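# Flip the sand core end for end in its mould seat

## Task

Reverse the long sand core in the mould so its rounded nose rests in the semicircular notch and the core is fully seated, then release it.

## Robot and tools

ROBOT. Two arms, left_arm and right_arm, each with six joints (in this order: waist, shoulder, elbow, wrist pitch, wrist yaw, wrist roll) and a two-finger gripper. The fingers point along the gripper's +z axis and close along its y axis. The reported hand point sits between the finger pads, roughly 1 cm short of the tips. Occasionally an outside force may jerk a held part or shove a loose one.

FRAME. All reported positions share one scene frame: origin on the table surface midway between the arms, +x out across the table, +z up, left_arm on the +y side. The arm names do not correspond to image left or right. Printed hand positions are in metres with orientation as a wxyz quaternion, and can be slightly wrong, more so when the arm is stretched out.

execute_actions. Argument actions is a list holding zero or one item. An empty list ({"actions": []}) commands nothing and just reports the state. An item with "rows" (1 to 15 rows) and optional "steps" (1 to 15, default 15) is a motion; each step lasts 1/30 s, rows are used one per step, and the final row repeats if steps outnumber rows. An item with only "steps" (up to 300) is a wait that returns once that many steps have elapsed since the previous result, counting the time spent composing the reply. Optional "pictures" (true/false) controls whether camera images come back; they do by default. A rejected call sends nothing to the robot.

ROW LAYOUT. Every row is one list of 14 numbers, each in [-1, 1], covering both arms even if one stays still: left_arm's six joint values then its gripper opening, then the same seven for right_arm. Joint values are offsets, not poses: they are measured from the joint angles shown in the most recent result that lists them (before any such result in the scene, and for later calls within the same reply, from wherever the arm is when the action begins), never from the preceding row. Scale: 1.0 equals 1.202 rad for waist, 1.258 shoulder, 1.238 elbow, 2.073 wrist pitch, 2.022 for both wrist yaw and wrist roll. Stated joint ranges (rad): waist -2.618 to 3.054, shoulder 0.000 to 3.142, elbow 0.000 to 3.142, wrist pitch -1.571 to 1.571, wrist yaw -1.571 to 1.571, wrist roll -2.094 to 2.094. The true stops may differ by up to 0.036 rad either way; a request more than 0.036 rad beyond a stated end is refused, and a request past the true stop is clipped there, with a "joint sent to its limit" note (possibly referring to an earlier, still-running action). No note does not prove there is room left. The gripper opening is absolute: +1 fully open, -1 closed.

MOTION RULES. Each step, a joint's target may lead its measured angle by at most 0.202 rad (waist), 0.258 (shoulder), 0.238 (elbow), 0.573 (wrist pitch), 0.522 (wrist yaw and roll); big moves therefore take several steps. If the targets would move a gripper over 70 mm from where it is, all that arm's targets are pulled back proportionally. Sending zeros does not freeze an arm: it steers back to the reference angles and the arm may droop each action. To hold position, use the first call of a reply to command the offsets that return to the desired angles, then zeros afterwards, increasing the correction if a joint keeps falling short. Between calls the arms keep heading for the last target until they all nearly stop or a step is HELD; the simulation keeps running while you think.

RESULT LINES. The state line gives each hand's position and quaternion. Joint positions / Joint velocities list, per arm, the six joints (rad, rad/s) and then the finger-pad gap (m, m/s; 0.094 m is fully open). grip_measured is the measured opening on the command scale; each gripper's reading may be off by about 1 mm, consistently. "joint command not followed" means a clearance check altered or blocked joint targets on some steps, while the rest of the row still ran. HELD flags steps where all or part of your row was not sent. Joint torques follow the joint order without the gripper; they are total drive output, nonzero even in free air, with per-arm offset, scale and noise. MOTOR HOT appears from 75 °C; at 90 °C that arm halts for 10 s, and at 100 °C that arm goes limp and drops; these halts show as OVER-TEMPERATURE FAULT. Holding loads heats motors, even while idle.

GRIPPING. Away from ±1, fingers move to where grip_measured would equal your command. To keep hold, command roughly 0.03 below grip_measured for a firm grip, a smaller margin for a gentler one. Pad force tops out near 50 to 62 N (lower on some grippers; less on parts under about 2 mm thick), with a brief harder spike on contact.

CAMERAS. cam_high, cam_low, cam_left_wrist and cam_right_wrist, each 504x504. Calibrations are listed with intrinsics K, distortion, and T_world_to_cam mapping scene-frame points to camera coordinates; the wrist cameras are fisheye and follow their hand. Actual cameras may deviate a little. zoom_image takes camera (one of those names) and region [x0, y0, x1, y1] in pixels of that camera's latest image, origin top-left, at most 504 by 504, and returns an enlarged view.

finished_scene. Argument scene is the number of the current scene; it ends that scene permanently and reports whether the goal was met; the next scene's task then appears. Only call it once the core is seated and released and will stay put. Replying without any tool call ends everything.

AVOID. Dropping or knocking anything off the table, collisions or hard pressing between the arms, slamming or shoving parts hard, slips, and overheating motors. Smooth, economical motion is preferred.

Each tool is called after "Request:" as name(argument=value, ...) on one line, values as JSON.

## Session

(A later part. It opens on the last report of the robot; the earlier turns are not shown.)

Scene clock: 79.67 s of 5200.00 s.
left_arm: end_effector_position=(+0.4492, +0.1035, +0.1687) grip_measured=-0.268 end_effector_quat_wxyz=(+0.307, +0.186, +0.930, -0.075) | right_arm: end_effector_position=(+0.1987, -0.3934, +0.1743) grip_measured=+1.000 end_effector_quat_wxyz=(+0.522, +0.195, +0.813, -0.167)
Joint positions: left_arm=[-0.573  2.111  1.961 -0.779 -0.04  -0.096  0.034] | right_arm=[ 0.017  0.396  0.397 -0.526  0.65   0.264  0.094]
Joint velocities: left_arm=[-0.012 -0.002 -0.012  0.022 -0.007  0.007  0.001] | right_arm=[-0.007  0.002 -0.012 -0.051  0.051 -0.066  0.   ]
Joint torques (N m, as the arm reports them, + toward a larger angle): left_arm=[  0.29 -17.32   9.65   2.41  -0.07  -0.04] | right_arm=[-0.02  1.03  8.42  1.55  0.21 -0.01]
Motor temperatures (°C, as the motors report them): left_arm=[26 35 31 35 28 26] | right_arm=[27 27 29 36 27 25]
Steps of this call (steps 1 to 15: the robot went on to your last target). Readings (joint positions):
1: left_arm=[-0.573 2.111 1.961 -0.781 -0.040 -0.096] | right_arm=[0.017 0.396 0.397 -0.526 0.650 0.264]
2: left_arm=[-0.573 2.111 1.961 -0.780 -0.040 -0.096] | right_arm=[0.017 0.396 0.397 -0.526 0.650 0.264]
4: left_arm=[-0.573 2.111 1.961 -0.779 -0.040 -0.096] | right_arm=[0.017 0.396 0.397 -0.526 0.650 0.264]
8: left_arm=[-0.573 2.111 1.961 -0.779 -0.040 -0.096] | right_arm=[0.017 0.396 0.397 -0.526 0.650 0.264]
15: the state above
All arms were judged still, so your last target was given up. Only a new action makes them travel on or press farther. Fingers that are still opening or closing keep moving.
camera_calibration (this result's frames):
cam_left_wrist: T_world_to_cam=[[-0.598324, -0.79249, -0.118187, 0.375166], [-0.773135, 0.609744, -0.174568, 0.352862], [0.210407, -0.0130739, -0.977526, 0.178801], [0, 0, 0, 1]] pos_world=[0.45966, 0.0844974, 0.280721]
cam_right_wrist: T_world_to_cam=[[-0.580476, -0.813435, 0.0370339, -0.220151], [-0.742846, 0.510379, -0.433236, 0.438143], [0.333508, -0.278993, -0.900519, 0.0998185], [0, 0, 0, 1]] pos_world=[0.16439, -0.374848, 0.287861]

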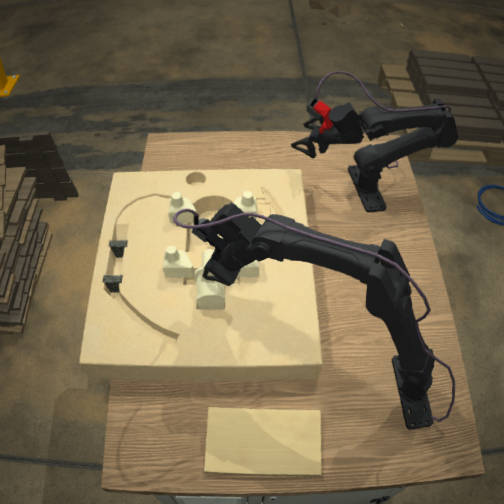

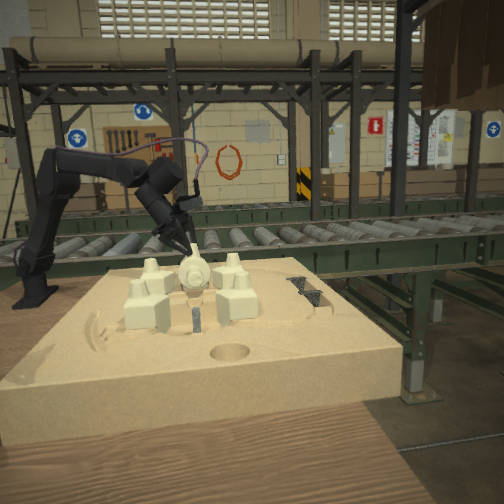

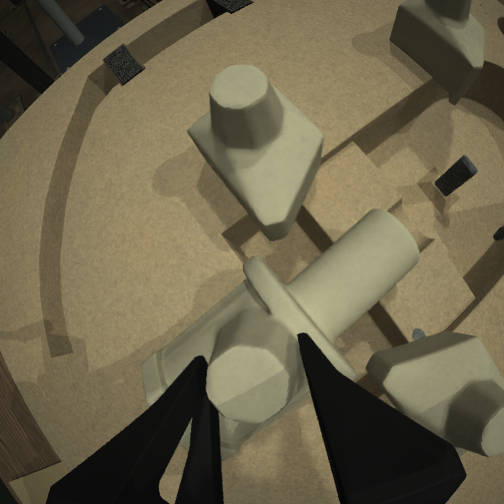

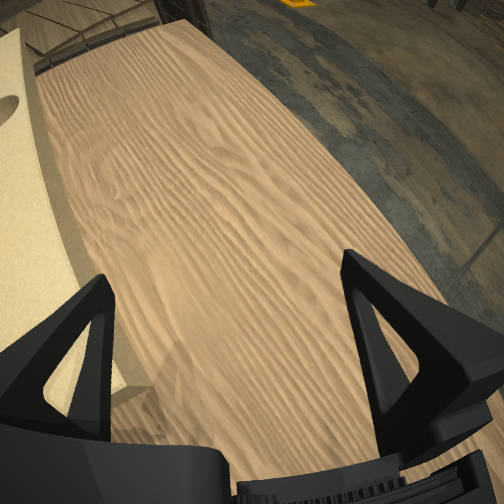

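Request:
execute_actions(actions=[{"rows":[[0,-0.058,-0.02,0.093,0,0,-0.42,0,0,0,0,0,0,1]]}], pictures=false)

Request:
execute_actions(actions=[{"rows":[[0,-0.055,-0.02,0.09,0,0,-0.42,0,0,0,0,0,0,1]]}])

Request:
zoom_image(camera="cam_high", region=[150, 220, 270, 340])

Scene clock: 81.17 s of 5200.00 s.
left_arm: end_effector_position=(+0.4488, +0.1033, +0.1561) grip_measured=-0.268 end_effector_quat_wxyz=(+0.307, +0.187, +0.930, -0.075) | right_arm: end_effector_position=(+0.1987, -0.3934, +0.1743) grip_measured=+1.000 end_effector_quat_wxyz=(+0.522, +0.195, +0.813, -0.167)
Joint positions: left_arm=[-0.573  2.105  1.901 -0.724 -0.039 -0.094  0.034] | right_arm=[ 0.017  0.396  0.397 -0.526  0.65   0.264  0.094]
Joint velocities: left_arm=[-0.007 -0.002 -0.002  0.007  0.051  0.007  0.001] | right_arm=[-0.017  0.002 -0.007 -0.066  0.037 -0.081  0.   ]
Joint torques (N m, as the arm reports them, + toward a larger angle): left_arm=[  0.01 -16.56   9.46   2.4   -0.03  -0.03] | right_arm=[-0.03  1.05  8.42  1.56  0.21 -0.02]
Motor temperatures (°C, as the motors report them): left_arm=[26 35 31 36 28 26] | right_arm=[27 27 29 36 27 25]
Steps of this call (steps 1 to 30: nothing new was sent; steps 31 to 45: all 15 steps of this action). Readings (joint positions):
31: left_arm=[-0.573 2.110 1.951 -0.769 -0.040 -0.096] | right_arm=[0.017 0.396 0.397 -0.526 0.650 0.264]
32: left_arm=[-0.573 2.106 1.937 -0.753 -0.040 -0.096] | right_arm=[0.017 0.396 0.397 -0.526 0.650 0.264]
34: left_arm=[-0.573 2.105 1.919 -0.738 -0.039 -0.096] | right_arm=[0.017 0.396 0.397 -0.526 0.650 0.264]
38: left_arm=[-0.573 2.105 1.901 -0.730 -0.039 -0.094] | right_arm=[0.017 0.396 0.397 -0.526 0.650 0.264]
45: the state above

Scene clock: 81.67 s of 5200.00 s.
left_arm: end_effector_position=(+0.4498, +0.1025, +0.1466) grip_measured=-0.268 end_effector_quat_wxyz=(+0.312, +0.189, +0.928, -0.077) | right_arm: end_effector_position=(+0.1987, -0.3934, +0.1743) grip_measured=+1.000 end_effector_quat_wxyz=(+0.522, +0.195, +0.813, -0.167)
Joint positions: left_arm=[-0.573  2.101  1.85  -0.667 -0.037 -0.089  0.034] | right_arm=[ 0.017  0.396  0.397 -0.526  0.65   0.264  0.094]
Joint velocities: left_arm=[ 0.002 -0.017 -0.002 -0.051 -0.007 -0.022 -0.   ] | right_arm=[-0.012  0.007  0.007 -0.051 -0.037  0.022  0.   ]
Joint torques (N m, as the arm reports them, + toward a larger angle): left_arm=[  0.02 -16.25   8.79   2.34  -0.04  -0.08] | right_arm=[-0.03  1.05  8.4   1.55  0.21 -0.01]
Motor temperatures (°C, as the motors report them): left_arm=[26 35 31 36 28 26] | right_arm=[27 27 29 36 27 25]
Steps of this call (steps 1 to 15: all 15 steps of this action). Readings (joint positions):
1: left_arm=[-0.573 2.104 1.892 -0.714 -0.039 -0.094] | right_arm=[0.017 0.396 0.397 -0.526 0.650 0.264]
2: left_arm=[-0.573 2.101 1.879 -0.699 -0.039 -0.094] | right_arm=[0.017 0.396 0.397 -0.526 0.650 0.264]
4: left_arm=[-0.573 2.101 1.860 -0.681 -0.037 -0.092] | right_arm=[0.017 0.396 0.397 -0.526 0.650 0.264]
8: left_arm=[-0.573 2.101 1.850 -0.667 -0.037 -0.089] | right_arm=[0.017 0.396 0.397 -0.526 0.650 0.264]
15: the state above
camera_calibration (this result's frames):
cam_left_wrist: T_world_to_cam=[[-0.602793, -0.788588, -0.121533, 0.374262], [-0.766687, 0.61464, -0.185496, 0.348279], [0.220979, -0.018638, -0.9751, 0.152475], [0, 0, 0, 1]] pos_world=[0.45893, 0.0839133, 0.258769]
cam_right_wrist: T_world_to_cam=[[-0.580476, -0.813435, 0.0370339, -0.220151], [-0.742846, 0.510379, -0.433236, 0.438143], [0.333508, -0.278993, -0.900519, 0.0998185], [0, 0, 0, 1]] pos_world=[0.16439, -0.374848, 0.287861]

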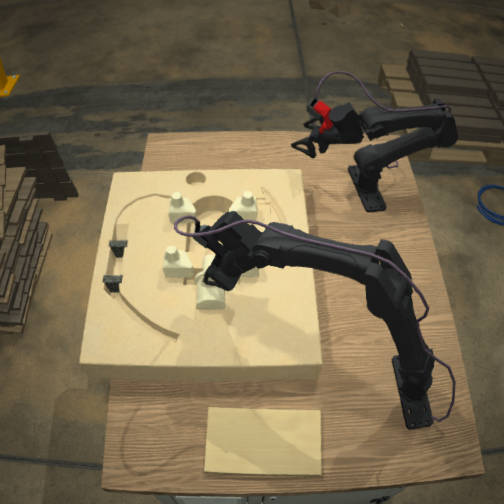

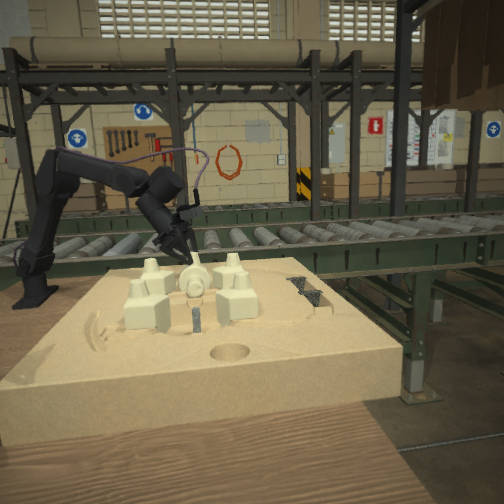

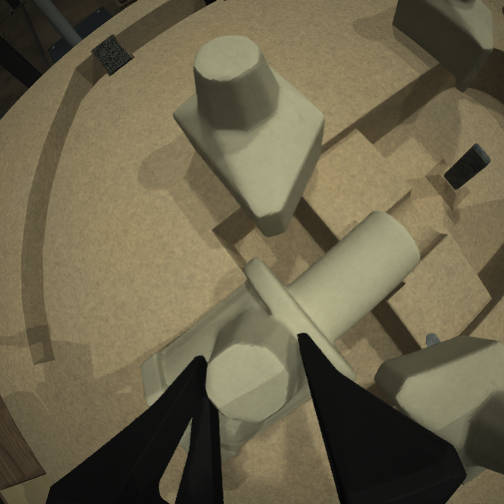

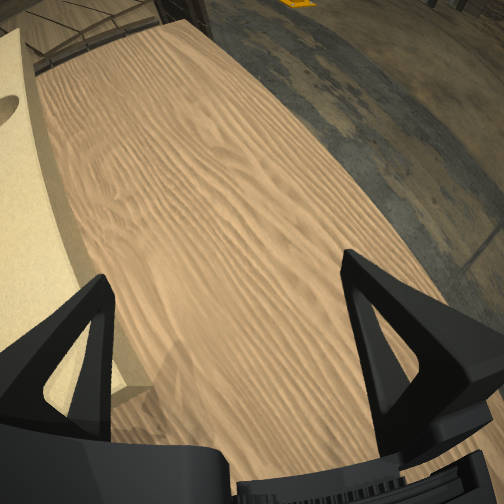

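Region (150, 220, 270, 340) of cam_high's 504x504 image, scaled by 4.200, with more detail than that image has.

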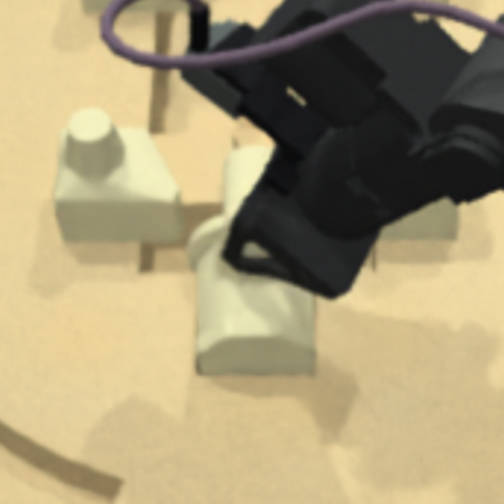

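Going in. Bias toward +y while lowering, then release.

Request:
execute_actions(actions=[{"rows":[[0.025,-0.05,-0.02,0.065,0,0,-0.42,0,0,0,0,0,0,1]]}], pictures=false)

Request:
execute_actions(actions=[{"rows":[[0.01,-0.02,-0.01,0.02,0,0,-0.42,0,0,0,0,0,0,1]]}], pictures=false)

Request:
execute_actions(actions=[{"rows":[[0,-0.015,0.01,0.01,0,0,0.2,0,0,0,0,0,0,1]],"steps":10}], pictures=false)

Request:
execute_actions(actions=[{"rows":[[0,-0.1,0.15,-0.05,0,0,0.2,0,0,0,0,0,0,1]]}])

Request:
zoom_image(camera="cam_low", region=[130, 220, 260, 340])

Scene clock: 84.43 s of 5200.00 s.
left_arm: end_effector_position=(+0.4503, +0.1049, +0.1408) grip_measured=-0.268 end_effector_quat_wxyz=(+0.312, +0.190, +0.927, -0.086) | right_arm: end_effector_position=(+0.1987, -0.3934, +0.1743) grip_measured=+1.000 end_effector_quat_wxyz=(+0.522, +0.195, +0.813, -0.167)
Joint positions: left_arm=[-0.561  2.094  1.814 -0.632 -0.013 -0.082  0.034] | right_arm=[ 0.017  0.396  0.397 -0.526  0.65   0.264  0.094]
Joint velocities: left_arm=[-0.012  0.002  0.007 -0.066 -0.022 -0.022 -0.   ] | right_arm=[ 0.002 -0.007 -0.007 -0.066 -0.022 -0.022  0.   ]
Joint torques (N m, as the arm reports them, + toward a larger angle): left_arm=[  1.54 -15.5    7.55   2.13  -0.27  -0.1 ] | right_arm=[-0.02  1.03  8.41  1.55  0.2  -0.02]
Motor temperatures (°C, as the motors report them): left_arm=[26 36 31 37 28 26] | right_arm=[27 27 29 36 27 25]
Steps of this call (steps 1 to 15: the robot went on to your last target; steps 16 to 68: nothing new was sent; steps 69 to 83: all 15 steps of this action). Readings (joint positions):
69: left_arm=[-0.571 2.100 1.842 -0.661 -0.037 -0.088] | right_arm=[0.017 0.396 0.397 -0.526 0.650 0.264]
70: left_arm=[-0.569 2.097 1.830 -0.649 -0.032 -0.088] | right_arm=[0.017 0.396 0.397 -0.526 0.650 0.264]
72: left_arm=[-0.562 2.096 1.818 -0.637 -0.018 -0.085] | right_arm=[0.017 0.396 0.397 -0.526 0.650 0.264]
76: left_arm=[-0.561 2.094 1.814 -0.633 -0.013 -0.082] | right_arm=[0.017 0.396 0.397 -0.526 0.650 0.264]
83: the state above

Scene clock: 84.93 s of 5200.00 s.
left_arm: end_effector_position=(+0.4497, +0.1044, +0.1389) grip_measured=-0.268 end_effector_quat_wxyz=(+0.311, +0.195, +0.926, -0.086) | right_arm: end_effector_position=(+0.1987, -0.3934, +0.1743) grip_measured=+1.000 end_effector_quat_wxyz=(+0.522, +0.195, +0.813, -0.167)
Joint positions: left_arm=[-0.561  2.094  1.807 -0.626 -0.008 -0.074  0.034] | right_arm=[ 0.017  0.396  0.397 -0.526  0.65   0.264  0.094]
Joint velocities: left_arm=[ 0.002 -0.017 -0.012  0.022  0.022  0.051 -0.   ] | right_arm=[-0.007  0.012 -0.007 -0.051  0.007 -0.051  0.   ]
Joint torques (N m, as the arm reports them, + toward a larger angle): left_arm=[  1.05 -13.32   6.02   1.62  -0.06  -0.12] | right_arm=[-0.02  1.03  8.43  1.56  0.2  -0.01]
Motor temperatures (°C, as the motors report them): left_arm=[26 36 31 37 28 26] | right_arm=[27 27 29 36 27 25]
Steps of this call (steps 1 to 15: all 15 steps of this action). Readings (joint positions):
1: left_arm=[-0.561 2.094 1.811 -0.632 -0.011 -0.081] | right_arm=[0.017 0.396 0.397 -0.526 0.650 0.264]
2: left_arm=[-0.561 2.094 1.808 -0.629 -0.010 -0.080] | right_arm=[0.017 0.396 0.397 -0.526 0.650 0.264]
4: left_arm=[-0.561 2.094 1.808 -0.628 -0.009 -0.077] | right_arm=[0.017 0.396 0.397 -0.526 0.650 0.264]
8: left_arm=[-0.561 2.094 1.807 -0.627 -0.008 -0.074] | right_arm=[0.017 0.396 0.397 -0.526 0.650 0.264]
15: the state above

Scene clock: 85.27 s of 5200.00 s.
left_arm: end_effector_position=(+0.4496, +0.1040, +0.1389) grip_measured=+0.198 end_effector_quat_wxyz=(+0.311, +0.195, +0.926, -0.087) | right_arm: end_effector_position=(+0.1987, -0.3934, +0.1743) grip_measured=+1.000 end_effector_quat_wxyz=(+0.522, +0.195, +0.813, -0.167)
Joint positions: left_arm=[-0.561  2.094  1.807 -0.626 -0.007 -0.074  0.056] | right_arm=[ 0.017  0.396  0.397 -0.526  0.65   0.264  0.094]
Joint velocities: left_arm=[ 0.002 -0.007 -0.007 -0.081 -0.022 -0.037 -0.   ] | right_arm=[ 0.002  0.007 -0.002 -0.081 -0.007 -0.007  0.   ]
Joint torques (N m, as the arm reports them, + toward a larger angle): left_arm=[  0.09 -12.8    7.61   1.49  -0.02  -0.03] | right_arm=[-0.03  1.03  8.42  1.55  0.2  -0.02]
Motor temperatures (°C, as the motors report them): left_arm=[26 36 31 36 28 26] | right_arm=[27 27 29 36 27 25]
Steps of this call (steps 1 to 10: all 10 steps of this action). Readings (joint positions):
1: left_arm=[-0.561 2.094 1.807 -0.626 -0.007 -0.074] | right_arm=[0.017 0.396 0.397 -0.526 0.650 0.264]
2: left_arm=[-0.561 2.094 1.807 -0.626 -0.007 -0.074] | right_arm=[0.017 0.396 0.397 -0.526 0.650 0.264]
4: left_arm=[-0.561 2.094 1.807 -0.626 -0.007 -0.074] | right_arm=[0.017 0.396 0.397 -0.526 0.650 0.264]
8: left_arm=[-0.561 2.094 1.807 -0.626 -0.007 -0.074] | right_arm=[0.017 0.396 0.397 -0.526 0.650 0.264]
10: the state above

Scene clock: 85.77 s of 5200.00 s.
left_arm: end_effector_position=(+0.4497, +0.1039, +0.2656) grip_measured=+0.198 end_effector_quat_wxyz=(+0.406, +0.187, +0.887, -0.115) | right_arm: end_effector_position=(+0.1987, -0.3934, +0.1743) grip_measured=+1.000 end_effector_quat_wxyz=(+0.522, +0.195, +0.813, -0.167)
Joint positions: left_arm=[-0.561  1.966  1.98  -0.713 -0.007 -0.074  0.056] | right_arm=[ 0.017  0.396  0.397 -0.526  0.65   0.264  0.094]
Joint velocities: left_arm=[ 0.007  0.017  0.002 -0.022 -0.007  0.007  0.   ] | right_arm=[-0.017 -0.012  0.007  0.051 -0.022 -0.11   0.   ]
Joint torques (N m, as the arm reports them, + toward a larger angle): left_arm=[  0.03 -10.14   7.62   1.42  -0.01  -0.02] | right_arm=[-0.03  1.04  8.41  1.55  0.2  -0.01]
Motor temperatures (°C, as the motors report them): left_arm=[26 36 31 36 28 26] | right_arm=[27 27 29 36 27 25]
Steps of this call (steps 1 to 15: all 15 steps of this action). Readings (joint positions):
1: left_arm=[-0.561 2.092 1.819 -0.640 -0.007 -0.074] | right_arm=[0.017 0.396 0.397 -0.526 0.650 0.264]
2: left_arm=[-0.561 2.092 1.836 -0.663 -0.007 -0.074] | right_arm=[0.017 0.396 0.397 -0.526 0.650 0.264]
4: left_arm=[-0.561 2.081 1.876 -0.690 -0.007 -0.074] | right_arm=[0.017 0.396 0.397 -0.526 0.650 0.264]
8: left_arm=[-0.561 2.027 1.944 -0.713 -0.007 -0.074] | right_arm=[0.017 0.396 0.397 -0.526 0.650 0.264]
15: the state above
camera_calibration (this result's frames):
cam_left_wrist: T_world_to_cam=[[-0.594107, -0.791587, -0.142921, 0.391887], [-0.700665, 0.596539, -0.391421, 0.396322], [0.395101, -0.132406, -0.909045, 0.184569], [0, 0, 0, 1]] pos_world=[0.437588, 0.0982291, 0.378918]
cam_right_wrist: T_world_to_cam=[[-0.580476, -0.813435, 0.0370339, -0.220151], [-0.742846, 0.510379, -0.433236, 0.438143], [0.333508, -0.278993, -0.900519, 0.0998185], [0, 0, 0, 1]] pos_world=[0.16439, -0.374848, 0.287861]

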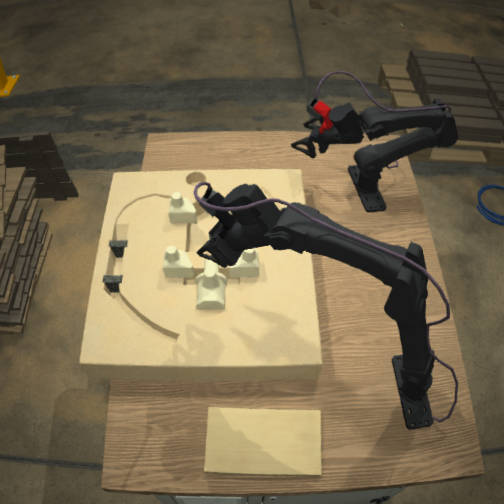

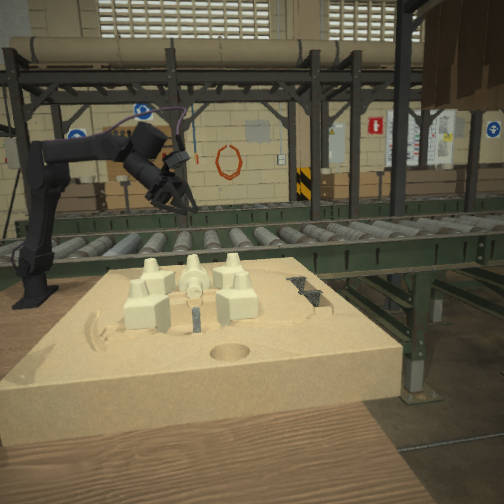

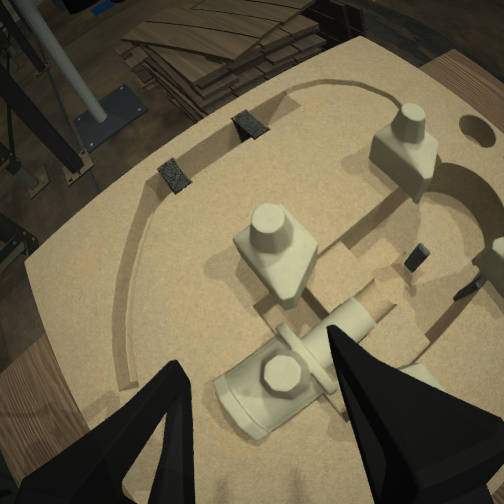

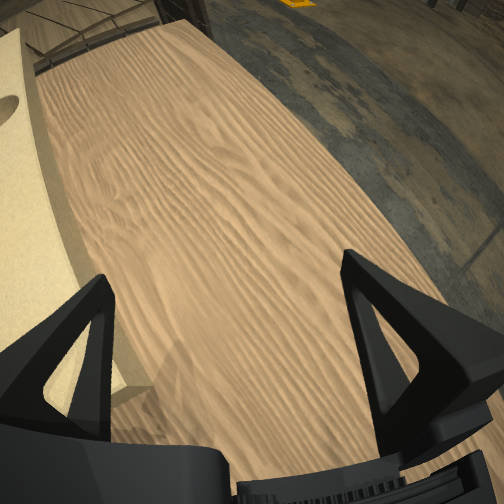

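Region (130, 220, 260, 340) of cam_low's 504x504 image, scaled by 3.877, with more detail than that image has; it fills the top 465 rows of this view, and the rest is white.

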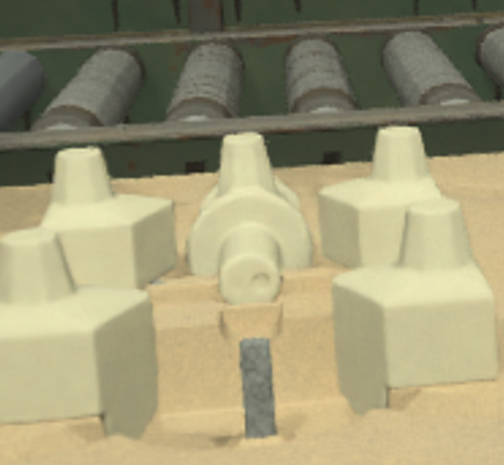

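Request:
zoom_image(camera="cam_left_wrist", region=[200, 260, 420, 450])

Request:
zoom_image(camera="cam_low", region=[170, 265, 220, 315])

Region (200, 260, 420, 450) of cam_left_wrist's 504x504 image, scaled by 2.291, with more detail than that image has; it fills the top 435 rows of this view, and the rest is white.

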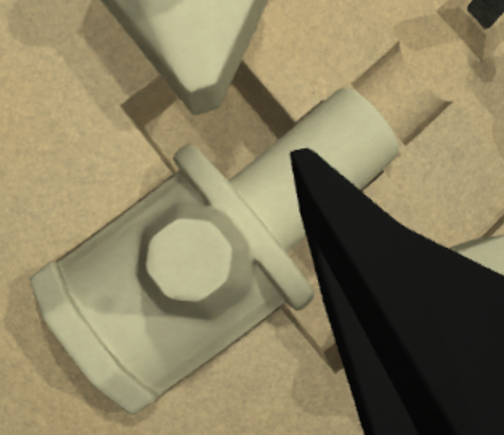

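Region (170, 265, 220, 315) of cam_low's 504x504 image, scaled by 10.080, with more detail than that image has.

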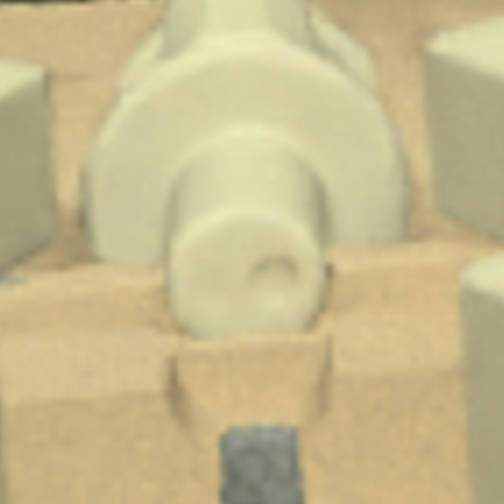

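Request:
finished_scene(scene=1)

The scene is finished: the task was done.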